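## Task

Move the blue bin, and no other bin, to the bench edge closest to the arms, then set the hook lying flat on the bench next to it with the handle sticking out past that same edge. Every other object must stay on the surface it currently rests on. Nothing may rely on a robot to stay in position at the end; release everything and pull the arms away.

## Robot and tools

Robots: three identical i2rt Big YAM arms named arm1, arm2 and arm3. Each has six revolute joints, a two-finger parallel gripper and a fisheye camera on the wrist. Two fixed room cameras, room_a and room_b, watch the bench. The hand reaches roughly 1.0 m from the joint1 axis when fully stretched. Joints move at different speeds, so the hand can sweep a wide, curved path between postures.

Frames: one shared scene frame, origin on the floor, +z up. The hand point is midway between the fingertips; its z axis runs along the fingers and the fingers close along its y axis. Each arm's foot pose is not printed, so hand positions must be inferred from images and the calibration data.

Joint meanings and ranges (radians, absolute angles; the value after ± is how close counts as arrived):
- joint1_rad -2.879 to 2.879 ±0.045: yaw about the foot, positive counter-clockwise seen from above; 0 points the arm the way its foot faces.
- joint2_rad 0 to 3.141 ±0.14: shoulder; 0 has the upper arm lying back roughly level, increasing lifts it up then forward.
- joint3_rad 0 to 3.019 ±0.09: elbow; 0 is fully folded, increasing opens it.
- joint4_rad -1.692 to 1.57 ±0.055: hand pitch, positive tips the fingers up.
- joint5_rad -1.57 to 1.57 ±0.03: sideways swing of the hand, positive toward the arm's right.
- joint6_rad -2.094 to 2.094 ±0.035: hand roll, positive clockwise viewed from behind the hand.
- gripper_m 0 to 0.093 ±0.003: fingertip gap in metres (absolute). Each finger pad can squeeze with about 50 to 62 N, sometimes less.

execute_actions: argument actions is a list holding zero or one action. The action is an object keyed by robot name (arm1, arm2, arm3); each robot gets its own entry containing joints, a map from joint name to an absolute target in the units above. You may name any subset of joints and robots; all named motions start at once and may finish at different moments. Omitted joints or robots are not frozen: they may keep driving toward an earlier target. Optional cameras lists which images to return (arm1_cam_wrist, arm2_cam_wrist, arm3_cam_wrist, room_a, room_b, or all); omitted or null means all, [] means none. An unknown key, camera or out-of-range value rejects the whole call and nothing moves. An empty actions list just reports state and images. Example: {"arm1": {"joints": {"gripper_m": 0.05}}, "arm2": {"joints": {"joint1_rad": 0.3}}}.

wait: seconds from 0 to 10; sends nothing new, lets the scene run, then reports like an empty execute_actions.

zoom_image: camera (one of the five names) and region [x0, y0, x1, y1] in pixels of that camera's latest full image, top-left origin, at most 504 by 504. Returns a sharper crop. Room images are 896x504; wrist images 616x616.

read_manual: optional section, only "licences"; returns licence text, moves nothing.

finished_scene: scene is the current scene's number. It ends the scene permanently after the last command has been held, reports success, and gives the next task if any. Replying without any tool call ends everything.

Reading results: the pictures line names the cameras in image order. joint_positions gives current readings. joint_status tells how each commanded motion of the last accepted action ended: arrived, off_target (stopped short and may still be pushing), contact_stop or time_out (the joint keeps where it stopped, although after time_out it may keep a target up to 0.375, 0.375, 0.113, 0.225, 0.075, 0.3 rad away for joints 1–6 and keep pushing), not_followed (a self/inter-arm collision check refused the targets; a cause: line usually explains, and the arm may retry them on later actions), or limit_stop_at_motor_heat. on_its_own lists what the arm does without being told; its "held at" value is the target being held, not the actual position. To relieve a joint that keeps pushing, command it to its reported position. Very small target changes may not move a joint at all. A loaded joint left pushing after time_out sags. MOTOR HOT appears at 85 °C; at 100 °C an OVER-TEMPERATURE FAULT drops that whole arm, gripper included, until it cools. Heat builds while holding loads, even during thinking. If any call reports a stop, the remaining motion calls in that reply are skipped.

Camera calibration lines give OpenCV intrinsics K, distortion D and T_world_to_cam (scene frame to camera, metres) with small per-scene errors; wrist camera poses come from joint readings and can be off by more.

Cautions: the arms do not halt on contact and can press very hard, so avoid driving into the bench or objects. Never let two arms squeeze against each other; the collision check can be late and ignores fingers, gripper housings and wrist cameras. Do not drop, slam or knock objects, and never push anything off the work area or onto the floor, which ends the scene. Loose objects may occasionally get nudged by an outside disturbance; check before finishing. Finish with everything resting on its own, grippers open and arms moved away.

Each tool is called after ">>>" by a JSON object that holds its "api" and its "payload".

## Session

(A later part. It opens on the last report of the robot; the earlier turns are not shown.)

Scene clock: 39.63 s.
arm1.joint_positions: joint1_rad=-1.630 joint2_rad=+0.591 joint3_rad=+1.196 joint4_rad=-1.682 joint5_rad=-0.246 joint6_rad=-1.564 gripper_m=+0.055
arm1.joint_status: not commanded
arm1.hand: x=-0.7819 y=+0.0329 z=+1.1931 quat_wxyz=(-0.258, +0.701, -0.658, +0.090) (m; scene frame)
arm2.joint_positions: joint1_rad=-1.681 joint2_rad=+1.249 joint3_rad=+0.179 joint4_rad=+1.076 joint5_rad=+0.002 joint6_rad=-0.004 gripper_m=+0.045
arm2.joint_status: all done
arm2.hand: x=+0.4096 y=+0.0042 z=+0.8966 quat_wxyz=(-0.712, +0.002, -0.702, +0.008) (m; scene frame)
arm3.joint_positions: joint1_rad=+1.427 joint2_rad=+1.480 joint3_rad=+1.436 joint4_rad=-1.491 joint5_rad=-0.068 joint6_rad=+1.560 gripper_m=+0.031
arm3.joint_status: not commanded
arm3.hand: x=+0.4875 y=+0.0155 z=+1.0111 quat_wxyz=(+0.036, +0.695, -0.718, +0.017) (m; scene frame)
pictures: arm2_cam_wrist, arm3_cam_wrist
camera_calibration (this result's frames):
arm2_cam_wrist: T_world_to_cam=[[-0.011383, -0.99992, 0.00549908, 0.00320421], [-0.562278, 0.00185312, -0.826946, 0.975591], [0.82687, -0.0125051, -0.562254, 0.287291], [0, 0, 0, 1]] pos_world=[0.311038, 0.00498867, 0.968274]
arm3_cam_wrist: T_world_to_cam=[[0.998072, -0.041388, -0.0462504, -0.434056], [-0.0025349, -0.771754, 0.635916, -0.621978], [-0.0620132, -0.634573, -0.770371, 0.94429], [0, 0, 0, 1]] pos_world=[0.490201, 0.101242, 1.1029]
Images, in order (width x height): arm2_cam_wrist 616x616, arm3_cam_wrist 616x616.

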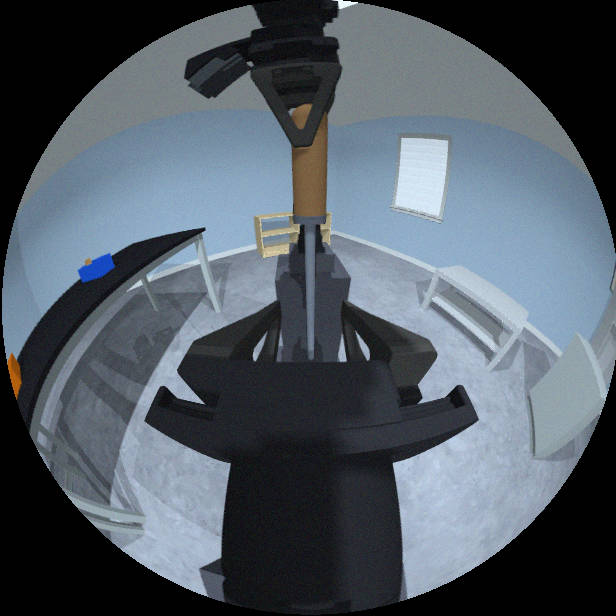

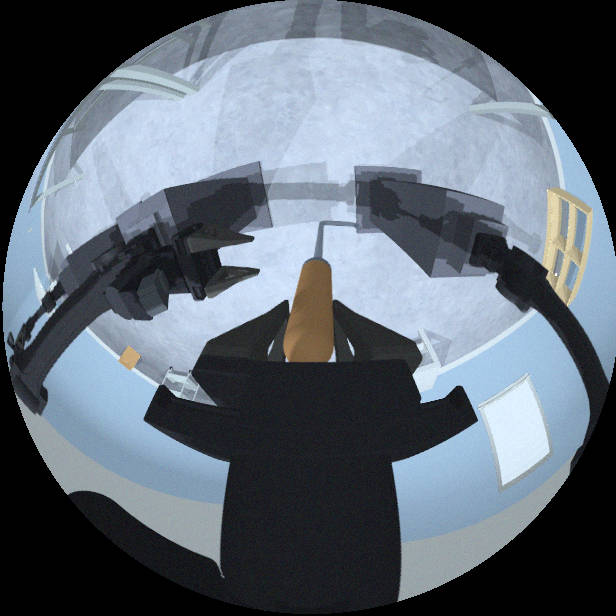

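>>> {"api": "execute_actions", "payload": {"actions": [{"arm3":{"joints":{"joint1_rad":-0.06,"joint2_rad":1.17,"joint5_rad":0}}}], "cameras": []}}

>>> {"api": "execute_actions", "payload": {"actions": [{"arm3":{"joints":{"joint4_rad":0.6}},"arm2":{"joints":{"joint1_rad":-0.6,"joint2_rad":0.3,"joint3_rad":0.6,"joint4_rad":-0.7}}}], "cameras": ["arm2_cam_wrist","arm3_cam_wrist","room_a"]}}

Scene clock: 41.90 s.
arm1.joint_positions: joint1_rad=-1.630 joint2_rad=+0.591 joint3_rad=+1.196 joint4_rad=-1.682 joint5_rad=-0.246 joint6_rad=-1.564 gripper_m=+0.055
arm1.joint_status: not commanded
arm1.hand: x=-0.7819 y=+0.0329 z=+1.1931 quat_wxyz=(-0.258, +0.701, -0.658, +0.090) (m; scene frame)
arm2.joint_positions: joint1_rad=-1.681 joint2_rad=+1.249 joint3_rad=+0.179 joint4_rad=+1.076 joint5_rad=+0.002 joint6_rad=-0.004 gripper_m=+0.045
arm2.joint_status: not commanded
arm2.hand: x=+0.4096 y=+0.0042 z=+0.8966 quat_wxyz=(-0.712, +0.002, -0.702, +0.008) (m; scene frame)
arm3.joint_positions: joint1_rad=-0.059 joint2_rad=+1.191 joint3_rad=+1.423 joint4_rad=-1.488 joint5_rad=+0.001 joint6_rad=+1.560 gripper_m=+0.031
arm3.joint_status: all done
arm3.hand: x=+0.9166 y=+0.3996 z=+1.1226 quat_wxyz=(-0.004, +0.026, -0.988, -0.153) (m; scene frame)
pictures: none
No camera images: the call's "cameras" was empty. Leave "cameras" out to get every camera's image.

Scene clock: 43.93 s.
arm1.joint_positions: joint1_rad=-1.630 joint2_rad=+0.591 joint3_rad=+1.196 joint4_rad=-1.682 joint5_rad=-0.246 joint6_rad=-1.564 gripper_m=+0.055
arm1.joint_status: not commanded
arm1.hand: x=-0.7819 y=+0.0329 z=+1.1931 quat_wxyz=(-0.258, +0.701, -0.658, +0.090) (m; scene frame)
arm2.joint_positions: joint1_rad=-0.606 joint2_rad=+0.304 joint3_rad=+0.583 joint4_rad=-0.685 joint5_rad=+0.000 joint6_rad=-0.004 gripper_m=+0.045
arm2.joint_status: all done
arm2.hand: x=+0.1445 y=+0.2490 z=+1.0312 quat_wxyz=(-0.475, +0.430, -0.717, -0.274) (m; scene frame)
arm3.joint_positions: joint1_rad=-0.059 joint2_rad=+1.194 joint3_rad=+1.416 joint4_rad=+0.551 joint5_rad=+0.001 joint6_rad=+1.560 gripper_m=+0.031
arm3.joint_status: all done
arm3.hand: x=+0.9078 y=+0.5047 z=+1.5242 quat_wxyz=(+0.011, +0.015, -0.391, -0.920) (m; scene frame)
pictures: arm2_cam_wrist, arm3_cam_wrist, room_a
camera_calibration (this result's frames):
arm2_cam_wrist: T_world_to_cam=[[0.875031, -0.483987, 0.00881562, -0.0157377], [-0.408896, -0.74877, -0.521678, 0.787293], [0.259086, 0.452879, -0.853097, 0.851316], [0, 0, 0, 1]] pos_world=[0.115128, 0.196341, 1.13711]
arm3_cam_wrist: T_world_to_cam=[[-0.0153675, 0.708353, -0.705691, 0.737168], [-0.79548, -0.43626, -0.420582, 1.59124], [-0.605785, 0.5549, 0.570184, -0.473889], [0, 0, 0, 1]] pos_world=[0.990054, 0.43498, 1.45967]
Images, in order (width x height): arm2_cam_wrist 616x616, arm3_cam_wrist 616x616, room_a 896x504.

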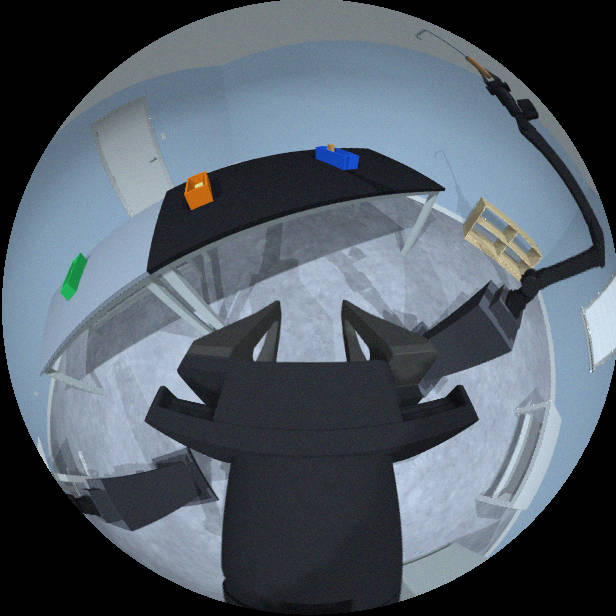

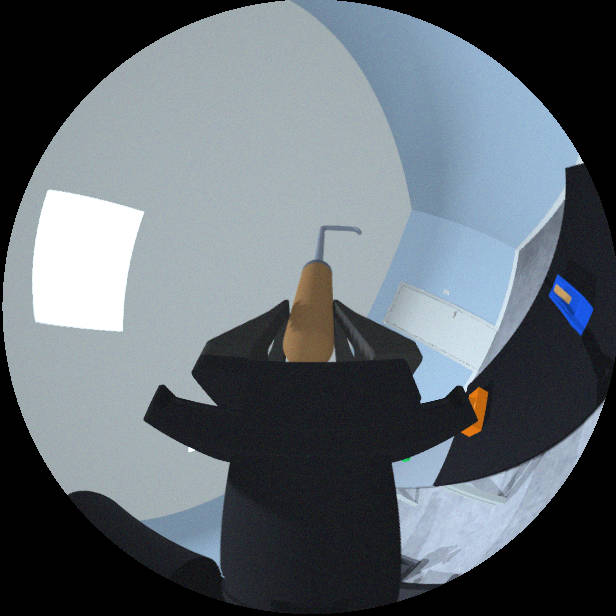

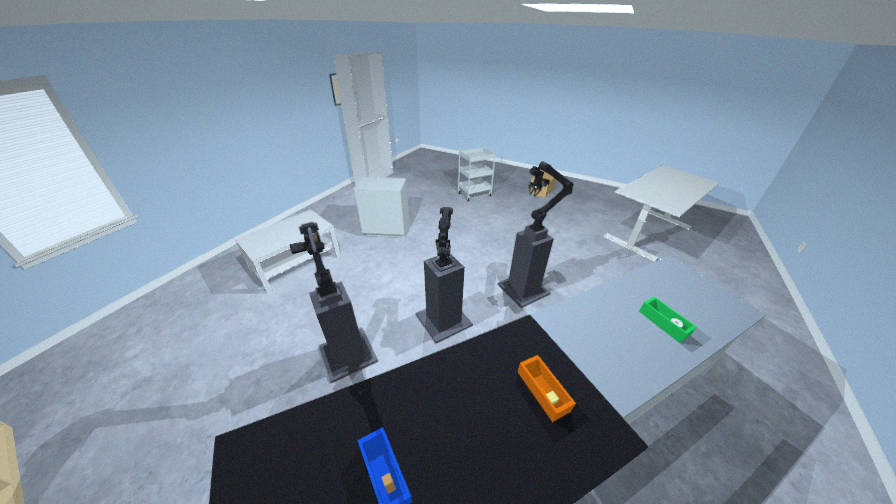

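>>> {"api": "execute_actions", "payload": {"actions": [{"arm3":{"joints":{"joint2_rad":2.15,"joint3_rad":1.72,"joint4_rad":0.76}}}], "cameras": ["arm2_cam_wrist","arm3_cam_wrist","room_a"]}}

Scene clock: 46.47 s.
arm1.joint_positions: joint1_rad=-1.630 joint2_rad=+0.591 joint3_rad=+1.196 joint4_rad=-1.682 joint5_rad=-0.246 joint6_rad=-1.564 gripper_m=+0.055
arm1.joint_status: not commanded
arm1.hand: x=-0.7819 y=+0.0329 z=+1.1931 quat_wxyz=(-0.258, +0.701, -0.658, +0.090) (m; scene frame)
arm2.joint_positions: joint1_rad=-0.606 joint2_rad=+0.304 joint3_rad=+0.583 joint4_rad=-0.685 joint5_rad=+0.000 joint6_rad=-0.004 gripper_m=+0.045
arm2.joint_status: not commanded
arm2.hand: x=+0.1445 y=+0.2490 z=+1.0312 quat_wxyz=(-0.475, +0.430, -0.717, -0.274) (m; scene frame)
arm3.joint_positions: joint1_rad=-0.059 joint2_rad=+2.190 joint3_rad=+1.651 joint4_rad=+0.709 joint5_rad=+0.001 joint6_rad=+1.560 gripper_m=+0.031
arm3.joint_status: all done
arm3.hand: x=+0.8989 y=+0.8734 z=+1.0033 quat_wxyz=(+0.007, +0.021, -0.647, -0.762) (m; scene frame)
pictures: arm2_cam_wrist, arm3_cam_wrist, room_a
camera_calibration (this result's frames):
arm2_cam_wrist: T_world_to_cam=[[0.875031, -0.483987, 0.00881562, -0.0157377], [-0.408896, -0.74877, -0.521678, 0.787293], [0.259086, 0.452879, -0.853097, 0.851316], [0, 0, 0, 1]] pos_world=[0.115128, 0.196341, 1.13711]
arm3_cam_wrist: T_world_to_cam=[[0.00888435, 0.183966, -0.982892, 0.822541], [-0.792373, -0.598289, -0.119143, 1.36217], [-0.609972, 0.779876, 0.140454, -0.148447], [0, 0, 0, 1]] pos_world=[0.981492, 0.779423, 0.991612]
Images, in order (width x height): arm2_cam_wrist 616x616, arm3_cam_wrist 616x616, room_a 896x504.

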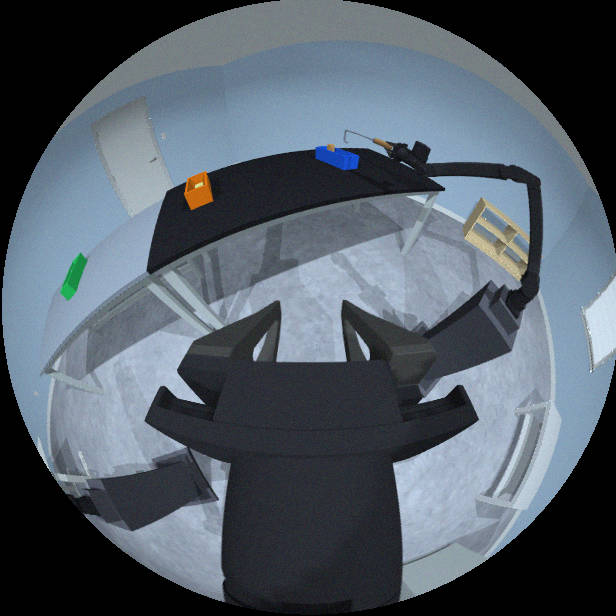

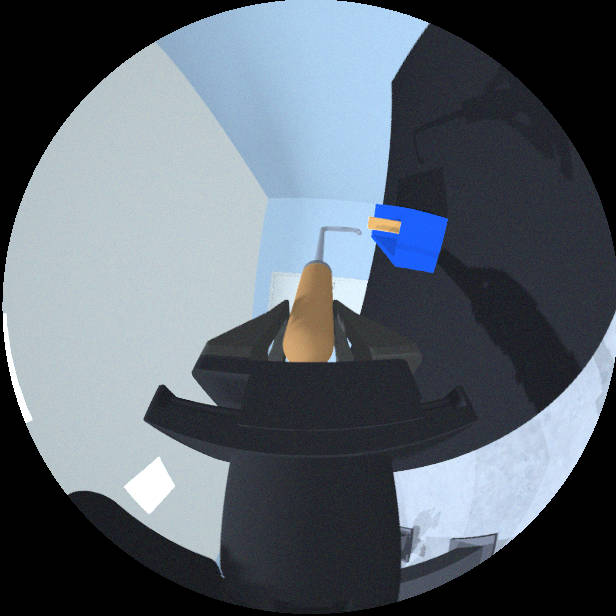

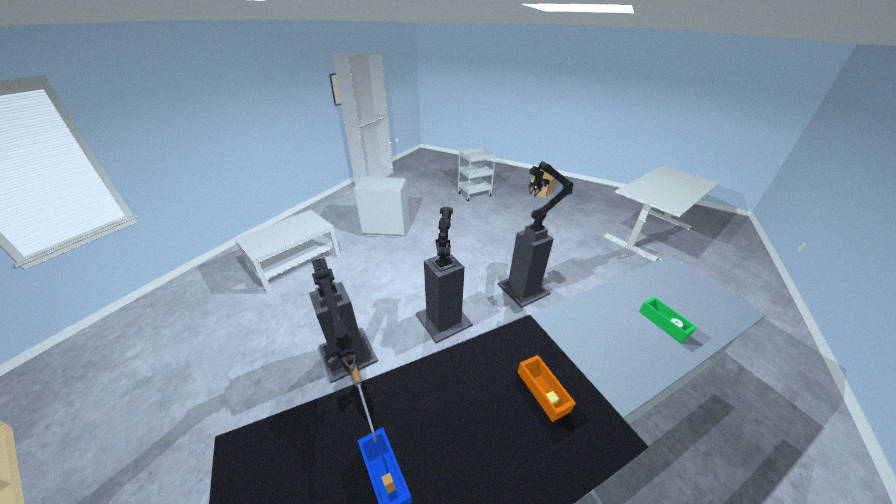

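>>> {"api": "zoom_image", "payload": {"camera": "arm3_cam_wrist", "region": [290,170,480,310]}}

>>> {"api": "zoom_image", "payload": {"camera": "arm2_cam_wrist", "region": [300,110,440,190]}}

>>> {"api": "zoom_image", "payload": {"camera": "room_a", "region": [300,350,460,504]}}

Region (290, 170, 480, 310) of arm3_cam_wrist's 616x616 image, scaled by 2.653, with more detail than that image has; it fills the top 371 rows of this view, and the rest is white.

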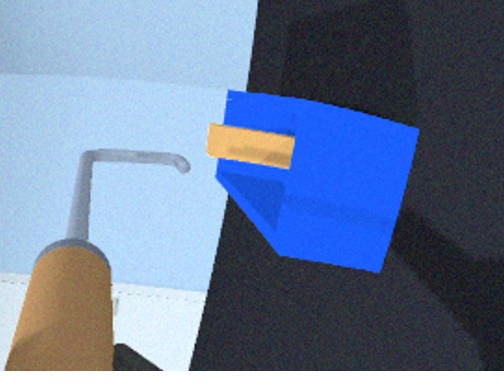

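Region (300, 110, 440, 190) of arm2_cam_wrist's 616x616 image, scaled by 3.600, with more detail than that image has; it fills the top 288 rows of this view, and the rest is white.

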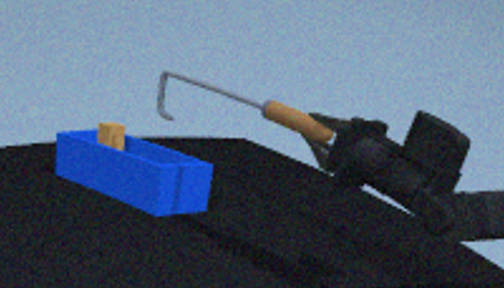

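Region (300, 350, 460, 504) of room_a's 896x504 image, scaled by 3.150, with more detail than that image has; it fills the top 485 rows of this view, and the rest is white.

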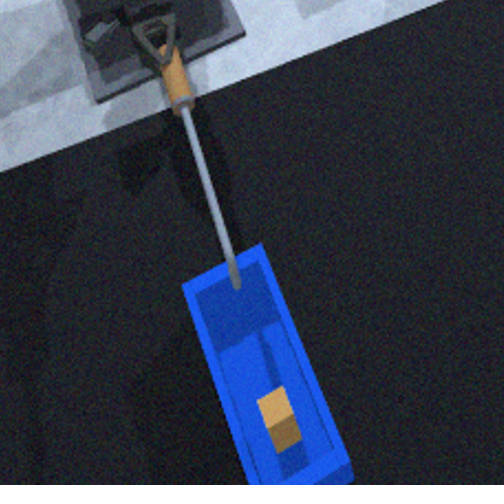

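>>> {"api": "execute_actions", "payload": {"actions": [{"arm3":{"joints":{"joint1_rad":-0.08,"joint2_rad":2.24,"joint3_rad":1.755}}}], "cameras": ["arm2_cam_wrist","room_a"]}}

>>> {"api": "zoom_image", "payload": {"camera": "arm2_cam_wrist", "region": [300,110,440,190]}}

>>> {"api": "zoom_image", "payload": {"camera": "room_a", "region": [300,350,460,504]}}

Scene clock: 47.87 s.
arm1.joint_positions: joint1_rad=-1.630 joint2_rad=+0.591 joint3_rad=+1.196 joint4_rad=-1.682 joint5_rad=-0.246 joint6_rad=-1.564 gripper_m=+0.055
arm1.joint_status: not commanded
arm1.hand: x=-0.7819 y=+0.0329 z=+1.1931 quat_wxyz=(-0.258, +0.701, -0.658, +0.090) (m; scene frame)
arm2.joint_positions: joint1_rad=-0.606 joint2_rad=+0.304 joint3_rad=+0.583 joint4_rad=-0.685 joint5_rad=+0.000 joint6_rad=-0.004 gripper_m=+0.045
arm2.joint_status: not commanded
arm2.hand: x=+0.1445 y=+0.2490 z=+1.0312 quat_wxyz=(-0.475, +0.430, -0.717, -0.274) (m; scene frame)
arm3.joint_positions: joint1_rad=-0.070 joint2_rad=+2.277 joint3_rad=+1.681 joint4_rad=+0.709 joint5_rad=+0.001 joint6_rad=+1.560 gripper_m=+0.031
arm3.joint_status: all done
arm3.hand: x=+0.9088 y=+0.8858 z=+0.9455 quat_wxyz=(+0.003, +0.017, -0.669, -0.743) (m; scene frame)
pictures: arm2_cam_wrist, room_a
camera_calibration (this result's frames):
arm2_cam_wrist: T_world_to_cam=[[0.875031, -0.483987, 0.00881562, -0.0157377], [-0.408896, -0.74877, -0.521678, 0.787293], [0.259086, 0.452879, -0.853097, 0.851316], [0, 0, 0, 1]] pos_world=[0.115128, 0.196341, 1.13711]
Images, in order (width x height): arm2_cam_wrist 616x616, room_a 896x504.

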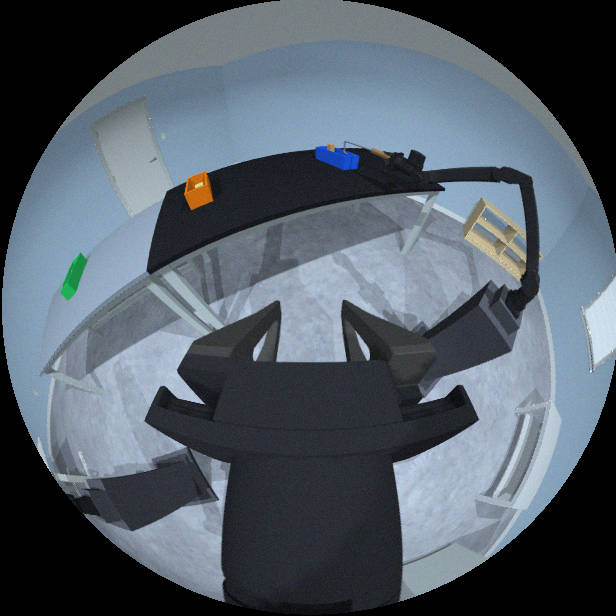

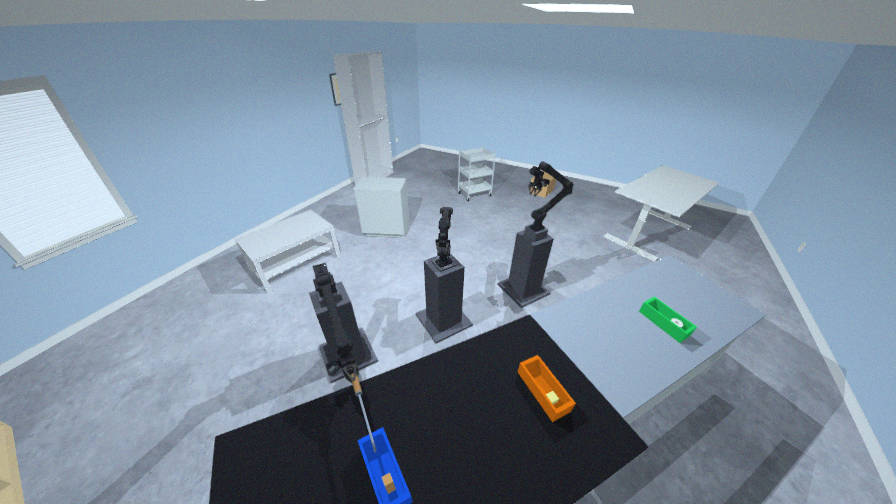

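Region (300, 110, 440, 190) of arm2_cam_wrist's 616x616 image, scaled by 3.600, with more detail than that image has; it fills the top 288 rows of this view, and the rest is white.

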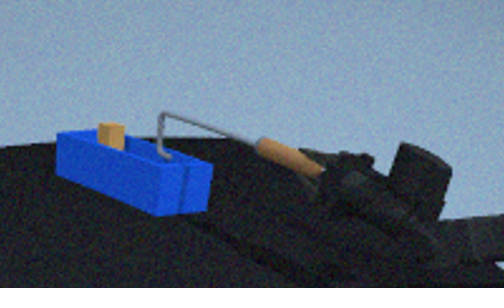

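Region (300, 350, 460, 504) of room_a's 896x504 image, scaled by 3.150, with more detail than that image has; it fills the top 485 rows of this view, and the rest is white.

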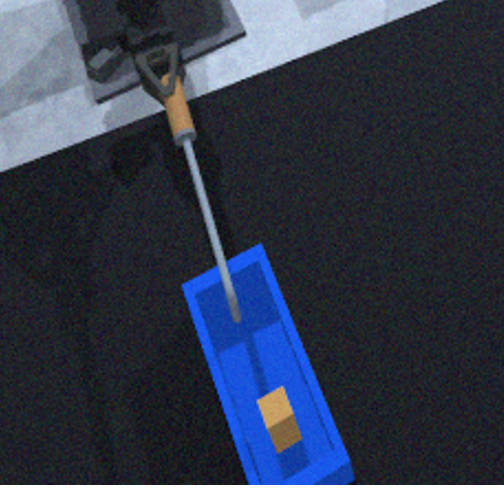

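>>> {"api": "execute_actions", "payload": {"actions": [{"arm3":{"joints":{"joint2_rad":2.29}}}], "cameras": ["arm2_cam_wrist"]}}

>>> {"api": "zoom_image", "payload": {"camera": "arm2_cam_wrist", "region": [300,110,440,190]}}

Scene clock: 48.83 s.
arm1.joint_positions: joint1_rad=-1.630 joint2_rad=+0.591 joint3_rad=+1.196 joint4_rad=-1.682 joint5_rad=-0.246 joint6_rad=-1.564 gripper_m=+0.055
arm1.joint_status: not commanded
arm1.hand: x=-0.7819 y=+0.0329 z=+1.1931 quat_wxyz=(-0.258, +0.701, -0.658, +0.090) (m; scene frame)
arm2.joint_positions: joint1_rad=-0.606 joint2_rad=+0.304 joint3_rad=+0.583 joint4_rad=-0.685 joint5_rad=+0.000 joint6_rad=-0.004 gripper_m=+0.045
arm2.joint_status: not commanded
arm2.hand: x=+0.1445 y=+0.2490 z=+1.0312 quat_wxyz=(-0.475, +0.430, -0.717, -0.274) (m; scene frame)
arm3.joint_positions: joint1_rad=-0.070 joint2_rad=+2.318 joint3_rad=+1.681 joint4_rad=+0.709 joint5_rad=+0.001 joint6_rad=+1.560 gripper_m=+0.031
arm3.joint_status: all done
arm3.hand: x=+0.9092 y=+0.8872 z=+0.9101 quat_wxyz=(+0.003, +0.018, -0.684, -0.729) (m; scene frame)
pictures: arm2_cam_wrist
camera_calibration (this result's frames):
arm2_cam_wrist: T_world_to_cam=[[0.875031, -0.483987, 0.00881562, -0.0157377], [-0.408896, -0.74877, -0.521678, 0.787293], [0.259086, 0.452879, -0.853097, 0.851316], [0, 0, 0, 1]] pos_world=[0.115128, 0.196341, 1.13711]
Images, in order (width x height): arm2_cam_wrist 616x616.

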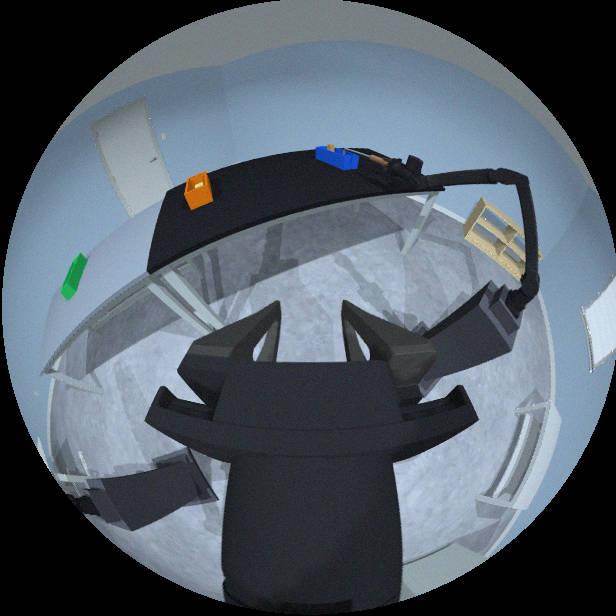

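Region (300, 110, 440, 190) of arm2_cam_wrist's 616x616 image, scaled by 3.600, with more detail than that image has; it fills the top 288 rows of this view, and the rest is white.

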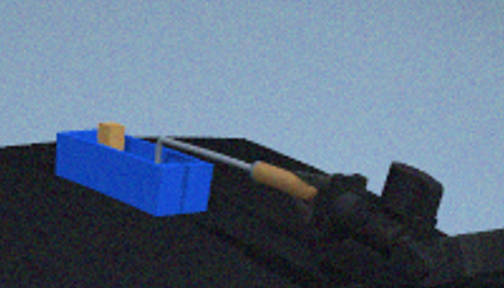

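>>> {"api": "execute_actions", "payload": {"actions": [{"arm3":{"joints":{"joint2_rad":2.17,"joint3_rad":1.46,"joint4_rad":0.87}}}], "cameras": ["arm2_cam_wrist"]}}

>>> {"api": "zoom_image", "payload": {"camera": "arm2_cam_wrist", "region": [300,110,440,190]}}

Scene clock: 50.10 s.
arm1.joint_positions: joint1_rad=-1.630 joint2_rad=+0.591 joint3_rad=+1.196 joint4_rad=-1.682 joint5_rad=-0.246 joint6_rad=-1.564 gripper_m=+0.055
arm1.joint_status: not commanded
arm1.hand: x=-0.7819 y=+0.0329 z=+1.1931 quat_wxyz=(-0.258, +0.701, -0.658, +0.090) (m; scene frame)
arm2.joint_positions: joint1_rad=-0.606 joint2_rad=+0.304 joint3_rad=+0.583 joint4_rad=-0.685 joint5_rad=+0.000 joint6_rad=-0.004 gripper_m=+0.045
arm2.joint_status: not commanded
arm2.hand: x=+0.1445 y=+0.2490 z=+1.0312 quat_wxyz=(-0.475, +0.430, -0.717, -0.274) (m; scene frame)
arm3.joint_positions: joint1_rad=-0.070 joint2_rad=+2.212 joint3_rad=+1.433 joint4_rad=+0.817 joint5_rad=+0.000 joint6_rad=+1.560 gripper_m=+0.031
arm3.joint_status: all done
arm3.hand: x=+0.9111 y=+0.8260 z=+0.8923 quat_wxyz=(+0.003, +0.018, -0.696, -0.718) (m; scene frame)
pictures: arm2_cam_wrist
camera_calibration (this result's frames):
arm2_cam_wrist: T_world_to_cam=[[0.875031, -0.483987, 0.00881562, -0.0157377], [-0.408896, -0.74877, -0.521678, 0.787293], [0.259086, 0.452879, -0.853097, 0.851316], [0, 0, 0, 1]] pos_world=[0.115128, 0.196341, 1.13711]
Images, in order (width x height): arm2_cam_wrist 616x616.

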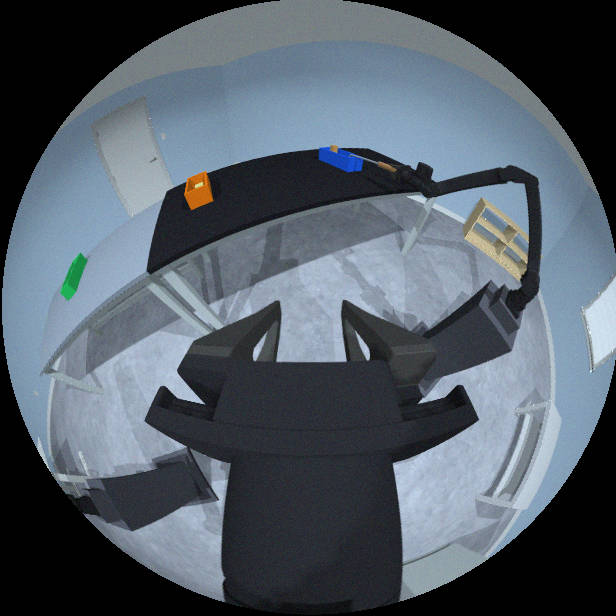

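Region (300, 110, 440, 190) of arm2_cam_wrist's 616x616 image, scaled by 3.600, with more detail than that image has; it fills the top 288 rows of this view, and the rest is white.

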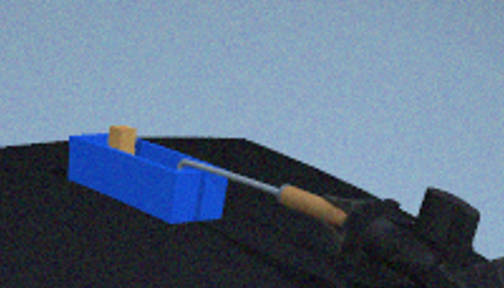

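>>> {"api": "execute_actions", "payload": {"actions": [{"arm3":{"joints":{"joint2_rad":2.04,"joint3_rad":1.21,"joint4_rad":1.0}}}], "cameras": []}}

>>> {"api": "execute_actions", "payload": {"actions": [{"arm3":{"joints":{"joint2_rad":1.935,"joint3_rad":0.985,"joint4_rad":1.11}}}], "cameras": ["arm2_cam_wrist","room_a"]}}

>>> {"api": "zoom_image", "payload": {"camera": "arm2_cam_wrist", "region": [310,120,470,220]}}

Scene clock: 52.43 s.
arm1.joint_positions: joint1_rad=-1.630 joint2_rad=+0.591 joint3_rad=+1.196 joint4_rad=-1.682 joint5_rad=-0.246 joint6_rad=-1.564 gripper_m=+0.055
arm1.joint_status: not commanded
arm1.hand: x=-0.7819 y=+0.0329 z=+1.1931 quat_wxyz=(-0.258, +0.701, -0.658, +0.090) (m; scene frame)
arm2.joint_positions: joint1_rad=-0.606 joint2_rad=+0.304 joint3_rad=+0.583 joint4_rad=-0.685 joint5_rad=+0.000 joint6_rad=-0.004 gripper_m=+0.045
arm2.joint_status: not commanded
arm2.hand: x=+0.1445 y=+0.2490 z=+1.0312 quat_wxyz=(-0.475, +0.430, -0.717, -0.274) (m; scene frame)
arm3.joint_positions: joint1_rad=-0.070 joint2_rad=+2.088 joint3_rad=+1.193 joint4_rad=+0.942 joint5_rad=+0.000 joint6_rad=+1.560 gripper_m=+0.031
arm3.joint_status: joint4_rad time_out (moved +0.125 of +0.183); the others done
arm3.on_its_own: joint4_rad reads +0.942 and still pushes toward +1.000 since a time_out
arm3.hand: x=+0.9130 y=+0.7584 z=+0.8979 quat_wxyz=(+0.003, +0.018, -0.693, -0.721) (m; scene frame)
pictures: none
No camera images: the call's "cameras" was empty. Leave "cameras" out to get every camera's image.

not run: a stop came earlier in this reply.

Region (310, 120, 470, 220) of arm2_cam_wrist's 616x616 image, scaled by 3.150, with more detail than that image has; it fills the top 315 rows of this view, and the rest is white.

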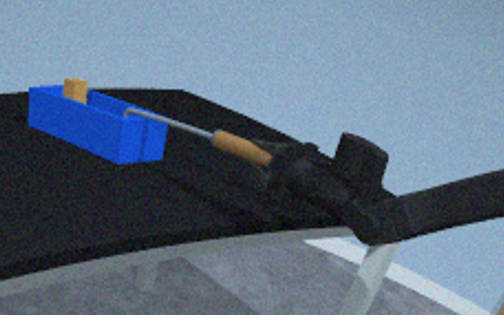

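>>> {"api": "execute_actions", "payload": {"actions": [{"arm3":{"joints":{"joint2_rad":1.93,"joint3_rad":0.98,"joint4_rad":1.11}}}], "cameras": ["arm2_cam_wrist","room_a"]}}

>>> {"api": "zoom_image", "payload": {"camera": "arm2_cam_wrist", "region": [310,120,470,220]}}

Scene clock: 54.63 s.
arm1.joint_positions: joint1_rad=-1.630 joint2_rad=+0.591 joint3_rad=+1.196 joint4_rad=-1.682 joint5_rad=-0.246 joint6_rad=-1.564 gripper_m=+0.055
arm1.joint_status: not commanded
arm1.hand: x=-0.7819 y=+0.0329 z=+1.1931 quat_wxyz=(-0.258, +0.701, -0.658, +0.090) (m; scene frame)
arm2.joint_positions: joint1_rad=-0.606 joint2_rad=+0.304 joint3_rad=+0.583 joint4_rad=-0.685 joint5_rad=+0.000 joint6_rad=-0.004 gripper_m=+0.045
arm2.joint_status: not commanded
arm2.hand: x=+0.1445 y=+0.2490 z=+1.0312 quat_wxyz=(-0.475, +0.430, -0.717, -0.274) (m; scene frame)
arm3.joint_positions: joint1_rad=-0.070 joint2_rad=+1.972 joint3_rad=+0.962 joint4_rad=+1.052 joint5_rad=+0.000 joint6_rad=+1.560 gripper_m=+0.031
arm3.joint_status: joint4_rad time_out (moved +0.111 of +0.168); the others done
arm3.on_its_own: joint4_rad reads +1.052 and still pushes toward +1.110 since a time_out
arm3.hand: x=+0.9151 y=+0.6869 z=+0.8985 quat_wxyz=(+0.003, +0.018, -0.695, -0.719) (m; scene frame)
pictures: arm2_cam_wrist, room_a
camera_calibration (this result's frames):
arm2_cam_wrist: T_world_to_cam=[[0.875031, -0.483987, 0.00881562, -0.0157377], [-0.408896, -0.74877, -0.521678, 0.787293], [0.259086, 0.452879, -0.853097, 0.851316], [0, 0, 0, 1]] pos_world=[0.115128, 0.196341, 1.13711]
Images, in order (width x height): arm2_cam_wrist 616x616, room_a 896x504.

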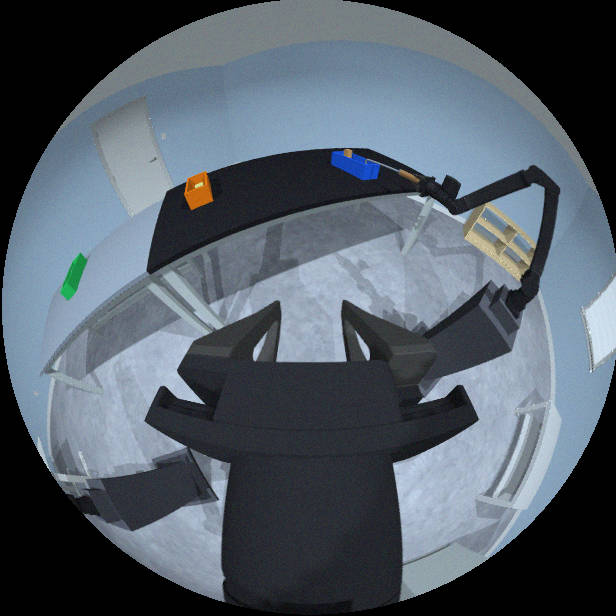

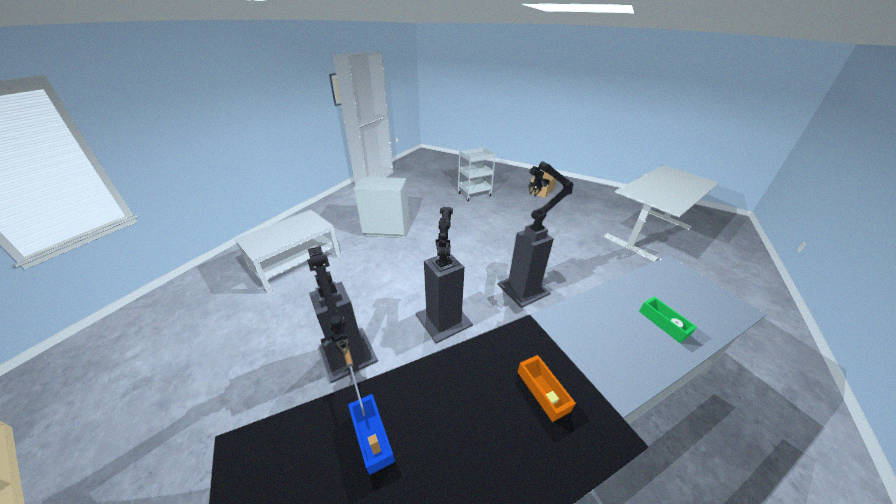

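Region (310, 120, 470, 220) of arm2_cam_wrist's 616x616 image, scaled by 3.150, with more detail than that image has; it fills the top 315 rows of this view, and the rest is white.

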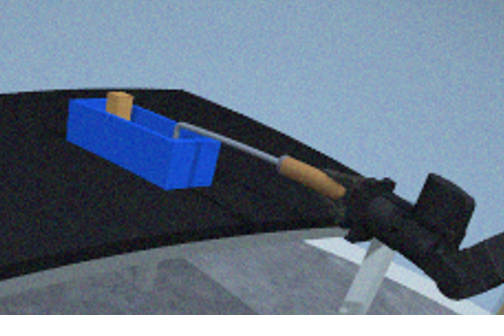

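>>> {"api": "execute_actions", "payload": {"actions": [{"arm3":{"joints":{"joint2_rad":1.83,"joint3_rad":0.77,"joint4_rad":1.205}}}], "cameras": ["arm2_cam_wrist","room_a"]}}

>>> {"api": "zoom_image", "payload": {"camera": "arm2_cam_wrist", "region": [320,130,480,230]}}

>>> {"api": "zoom_image", "payload": {"camera": "room_a", "region": [290,330,430,470]}}

Scene clock: 56.87 s.
arm1.joint_positions: joint1_rad=-1.630 joint2_rad=+0.591 joint3_rad=+1.196 joint4_rad=-1.682 joint5_rad=-0.246 joint6_rad=-1.564 gripper_m=+0.055
arm1.joint_status: not commanded
arm1.hand: x=-0.7819 y=+0.0329 z=+1.1931 quat_wxyz=(-0.258, +0.701, -0.658, +0.090) (m; scene frame)
arm2.joint_positions: joint1_rad=-0.606 joint2_rad=+0.304 joint3_rad=+0.583 joint4_rad=-0.685 joint5_rad=+0.000 joint6_rad=-0.004 gripper_m=+0.045
arm2.joint_status: not commanded
arm2.hand: x=+0.1445 y=+0.2490 z=+1.0312 quat_wxyz=(-0.475, +0.430, -0.717, -0.274) (m; scene frame)
arm3.joint_positions: joint1_rad=-0.070 joint2_rad=+1.869 joint3_rad=+0.752 joint4_rad=+1.147 joint5_rad=+0.000 joint6_rad=+1.560 gripper_m=+0.031
arm3.joint_status: joint4_rad time_out (moved +0.095 of +0.153); the others done
arm3.on_its_own: joint4_rad reads +1.147 and still pushes toward +1.205 since a time_out
arm3.hand: x=+0.9171 y=+0.6170 z=+0.8960 quat_wxyz=(+0.003, +0.018, -0.699, -0.715) (m; scene frame)
pictures: arm2_cam_wrist, room_a
camera_calibration (this result's frames):
arm2_cam_wrist: T_world_to_cam=[[0.875031, -0.483987, 0.00881562, -0.0157377], [-0.408896, -0.74877, -0.521678, 0.787293], [0.259086, 0.452879, -0.853097, 0.851316], [0, 0, 0, 1]] pos_world=[0.115128, 0.196341, 1.13711]
Images, in order (width x height): arm2_cam_wrist 616x616, room_a 896x504.

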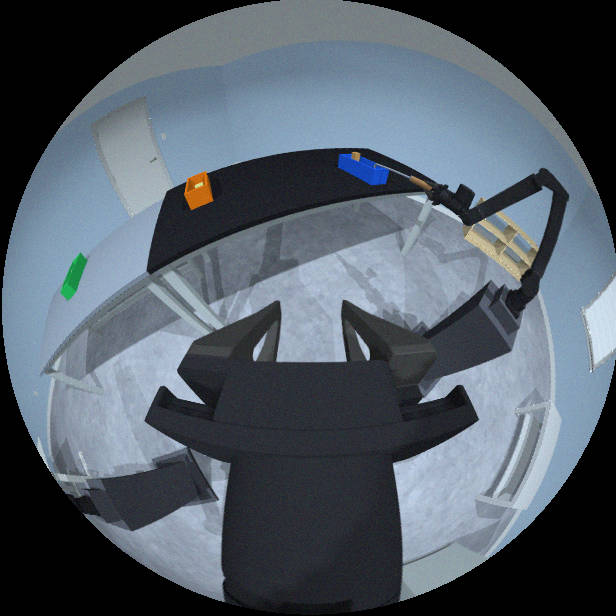

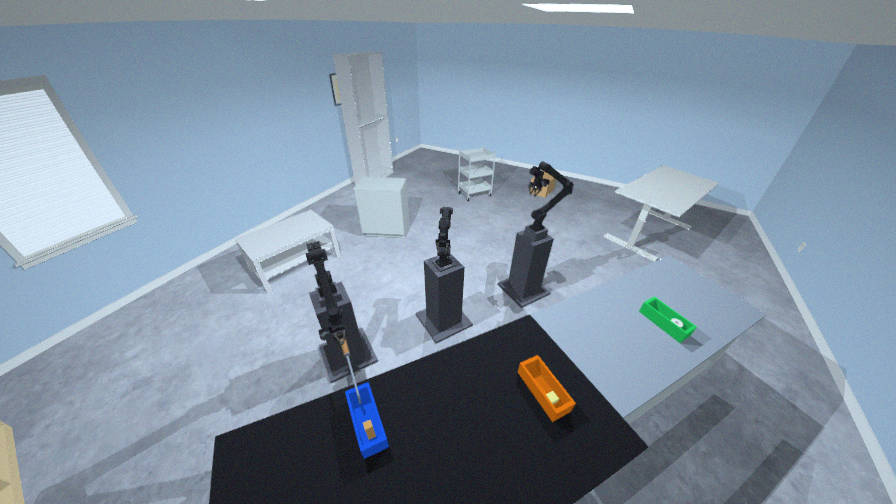

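Region (320, 130, 480, 230) of arm2_cam_wrist's 616x616 image, scaled by 3.150, with more detail than that image has; it fills the top 315 rows of this view, and the rest is white.

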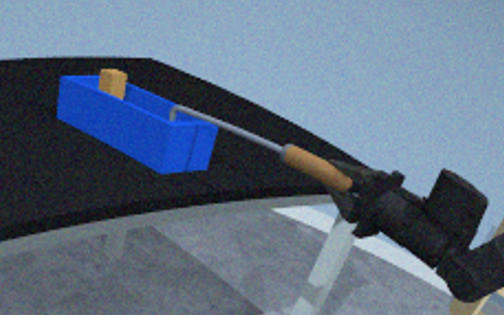

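Region (290, 330, 430, 470) of room_a's 896x504 image, scaled by 3.600, with more detail than that image has.

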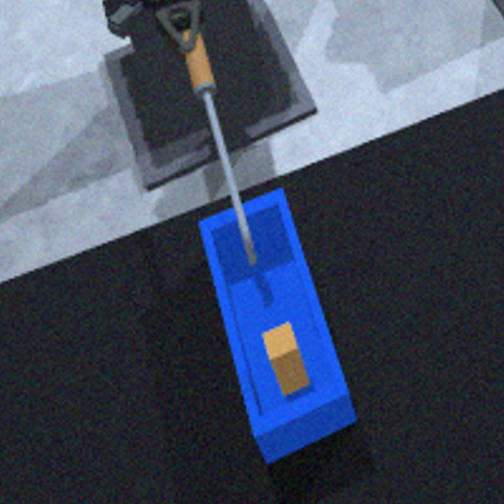

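>>> {"api": "execute_actions", "payload": {"actions": [{"arm3":{"joints":{"joint2_rad":1.735,"joint3_rad":0.58,"joint4_rad":1.3}}}], "cameras": ["arm2_cam_wrist","room_a","arm3_cam_wrist"]}}

>>> {"api": "zoom_image", "payload": {"camera": "arm2_cam_wrist", "region": [320,130,480,230]}}

>>> {"api": "zoom_image", "payload": {"camera": "room_a", "region": [290,330,430,470]}}

Scene clock: 59.13 s.
arm1.joint_positions: joint1_rad=-1.630 joint2_rad=+0.591 joint3_rad=+1.196 joint4_rad=-1.682 joint5_rad=-0.246 joint6_rad=-1.564 gripper_m=+0.055
arm1.joint_status: not commanded
arm1.hand: x=-0.7819 y=+0.0329 z=+1.1931 quat_wxyz=(-0.258, +0.701, -0.658, +0.090) (m; scene frame)
arm2.joint_positions: joint1_rad=-0.606 joint2_rad=+0.304 joint3_rad=+0.583 joint4_rad=-0.685 joint5_rad=+0.000 joint6_rad=-0.004 gripper_m=+0.045
arm2.joint_status: not commanded
arm2.hand: x=+0.1445 y=+0.2490 z=+1.0312 quat_wxyz=(-0.475, +0.430, -0.717, -0.274) (m; scene frame)
arm3.joint_positions: joint1_rad=-0.070 joint2_rad=+1.770 joint3_rad=+0.563 joint4_rad=+1.242 joint5_rad=+0.000 joint6_rad=+1.560 gripper_m=+0.031
arm3.joint_status: joint4_rad time_out (moved +0.095 of +0.153); the others done
arm3.on_its_own: joint4_rad reads +1.242 and still pushes toward +1.300 since a time_out
arm3.hand: x=+0.9190 y=+0.5509 z=+0.9000 quat_wxyz=(+0.003, +0.018, -0.697, -0.717) (m; scene frame)
pictures: arm2_cam_wrist, arm3_cam_wrist, room_a
camera_calibration (this result's frames):
arm2_cam_wrist: T_world_to_cam=[[0.875031, -0.483987, 0.00881562, -0.0157377], [-0.408896, -0.74877, -0.521678, 0.787293], [0.259086, 0.452879, -0.853097, 0.851316], [0, 0, 0, 1]] pos_world=[0.115128, 0.196341, 1.13711]
arm3_cam_wrist: T_world_to_cam=[[0.0147323, 0.0488791, -0.998696, 0.86348], [-0.799318, -0.599498, -0.0411324, 1.10969], [-0.600727, 0.798882, 0.030238, 0.210084], [0, 0, 0, 1]] pos_world=[1.00048, 0.455222, 0.901646]
Images, in order (width x height): arm2_cam_wrist 616x616, arm3_cam_wrist 616x616, room_a 896x504.

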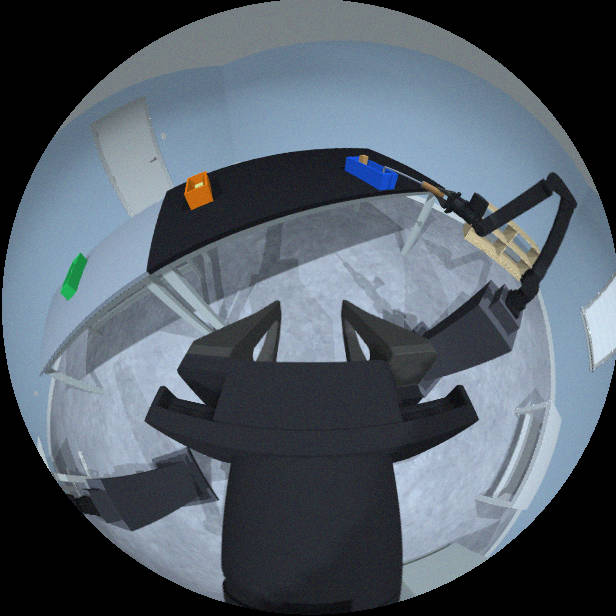

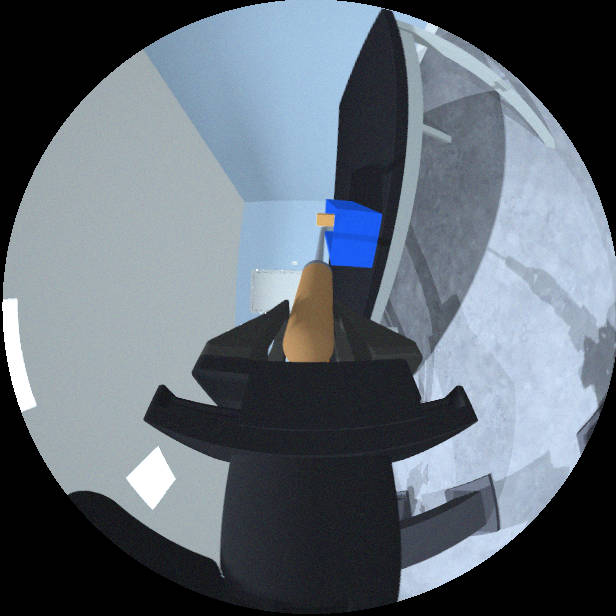

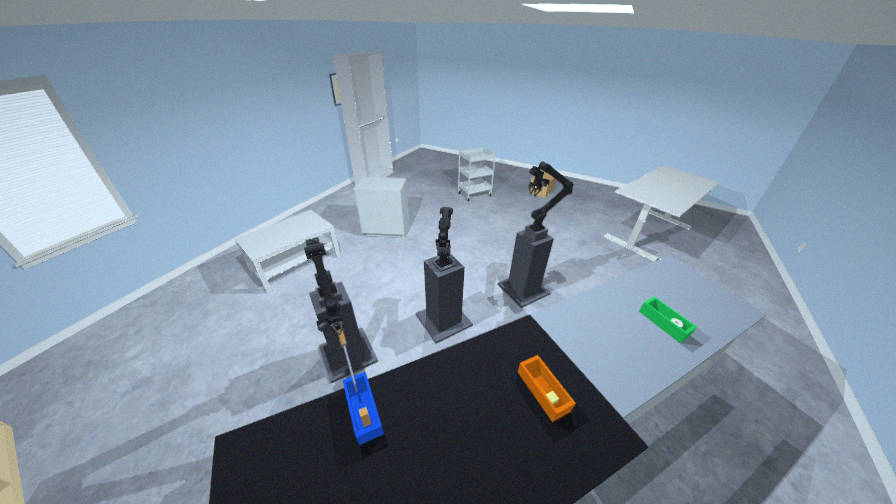

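Region (320, 130, 480, 230) of arm2_cam_wrist's 616x616 image, scaled by 3.150, with more detail than that image has; it fills the top 315 rows of this view, and the rest is white.

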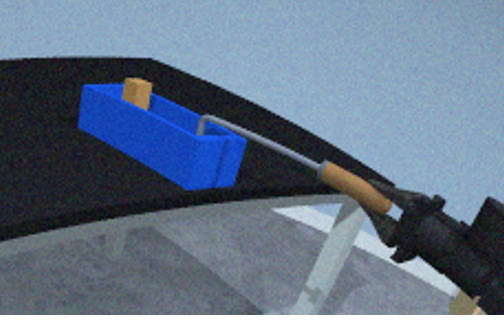

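Region (290, 330, 430, 470) of room_a's 896x504 image, scaled by 3.600, with more detail than that image has.

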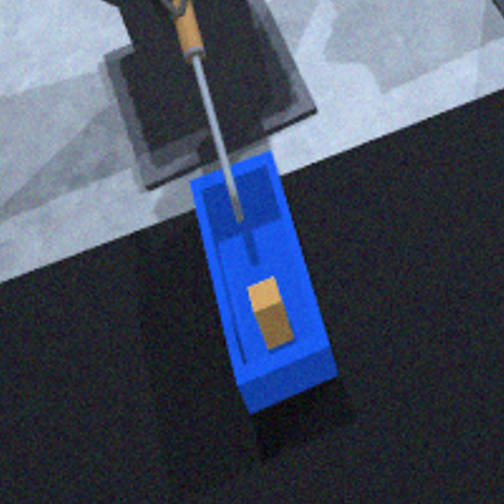

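>>> {"api": "execute_actions", "payload": {"actions": [{"arm3":{"joints":{"joint2_rad":1.695,"joint3_rad":0.525}}}], "cameras": ["arm2_cam_wrist"]}}

>>> {"api": "zoom_image", "payload": {"camera": "arm2_cam_wrist", "region": [320,130,480,230]}}

Scene clock: 60.00 s.
arm1.joint_positions: joint1_rad=-1.630 joint2_rad=+0.591 joint3_rad=+1.196 joint4_rad=-1.682 joint5_rad=-0.246 joint6_rad=-1.564 gripper_m=+0.055
arm1.joint_status: not commanded
arm1.hand: x=-0.7819 y=+0.0329 z=+1.1931 quat_wxyz=(-0.258, +0.701, -0.658, +0.090) (m; scene frame)
arm2.joint_positions: joint1_rad=-0.606 joint2_rad=+0.304 joint3_rad=+0.583 joint4_rad=-0.685 joint5_rad=+0.000 joint6_rad=-0.004 gripper_m=+0.045
arm2.joint_status: not commanded
arm2.hand: x=+0.1445 y=+0.2490 z=+1.0312 quat_wxyz=(-0.475, +0.430, -0.717, -0.274) (m; scene frame)
arm3.joint_positions: joint1_rad=-0.070 joint2_rad=+1.740 joint3_rad=+0.509 joint4_rad=+1.242 joint5_rad=+0.000 joint6_rad=+1.560 gripper_m=+0.031
arm3.joint_status: all done
arm3.on_its_own: joint4_rad reads +1.242 and still pushes toward +1.300 since a time_out
arm3.hand: x=+0.9196 y=+0.5317 z=+0.8951 quat_wxyz=(+0.003, +0.018, -0.706, -0.708) (m; scene frame)
pictures: arm2_cam_wrist
camera_calibration (this result's frames):
arm2_cam_wrist: T_world_to_cam=[[0.875031, -0.483987, 0.00881562, -0.0157377], [-0.408896, -0.74877, -0.521678, 0.787293], [0.259086, 0.452879, -0.853097, 0.851316], [0, 0, 0, 1]] pos_world=[0.115128, 0.196341, 1.13711]
Images, in order (width x height): arm2_cam_wrist 616x616.

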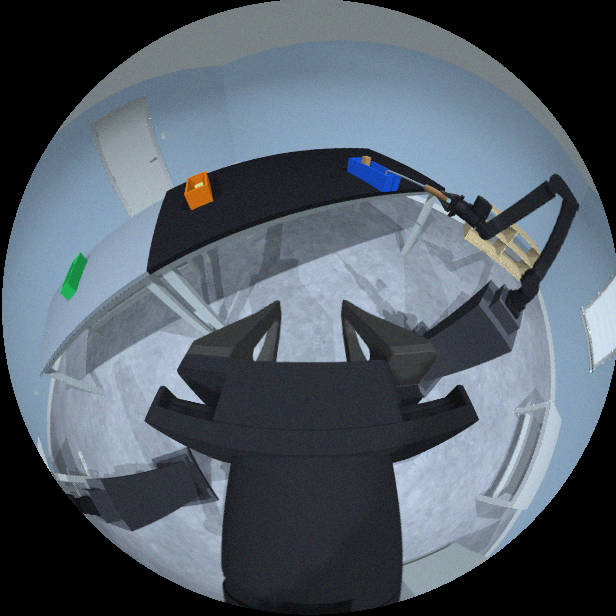

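Region (320, 130, 480, 230) of arm2_cam_wrist's 616x616 image, scaled by 3.150, with more detail than that image has; it fills the top 315 rows of this view, and the rest is white.

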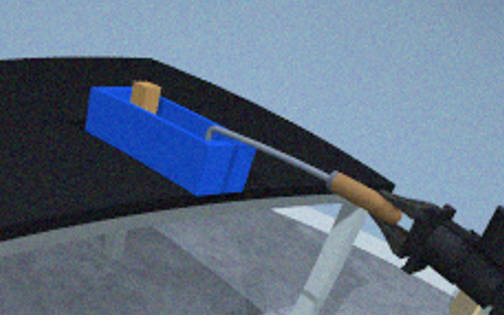

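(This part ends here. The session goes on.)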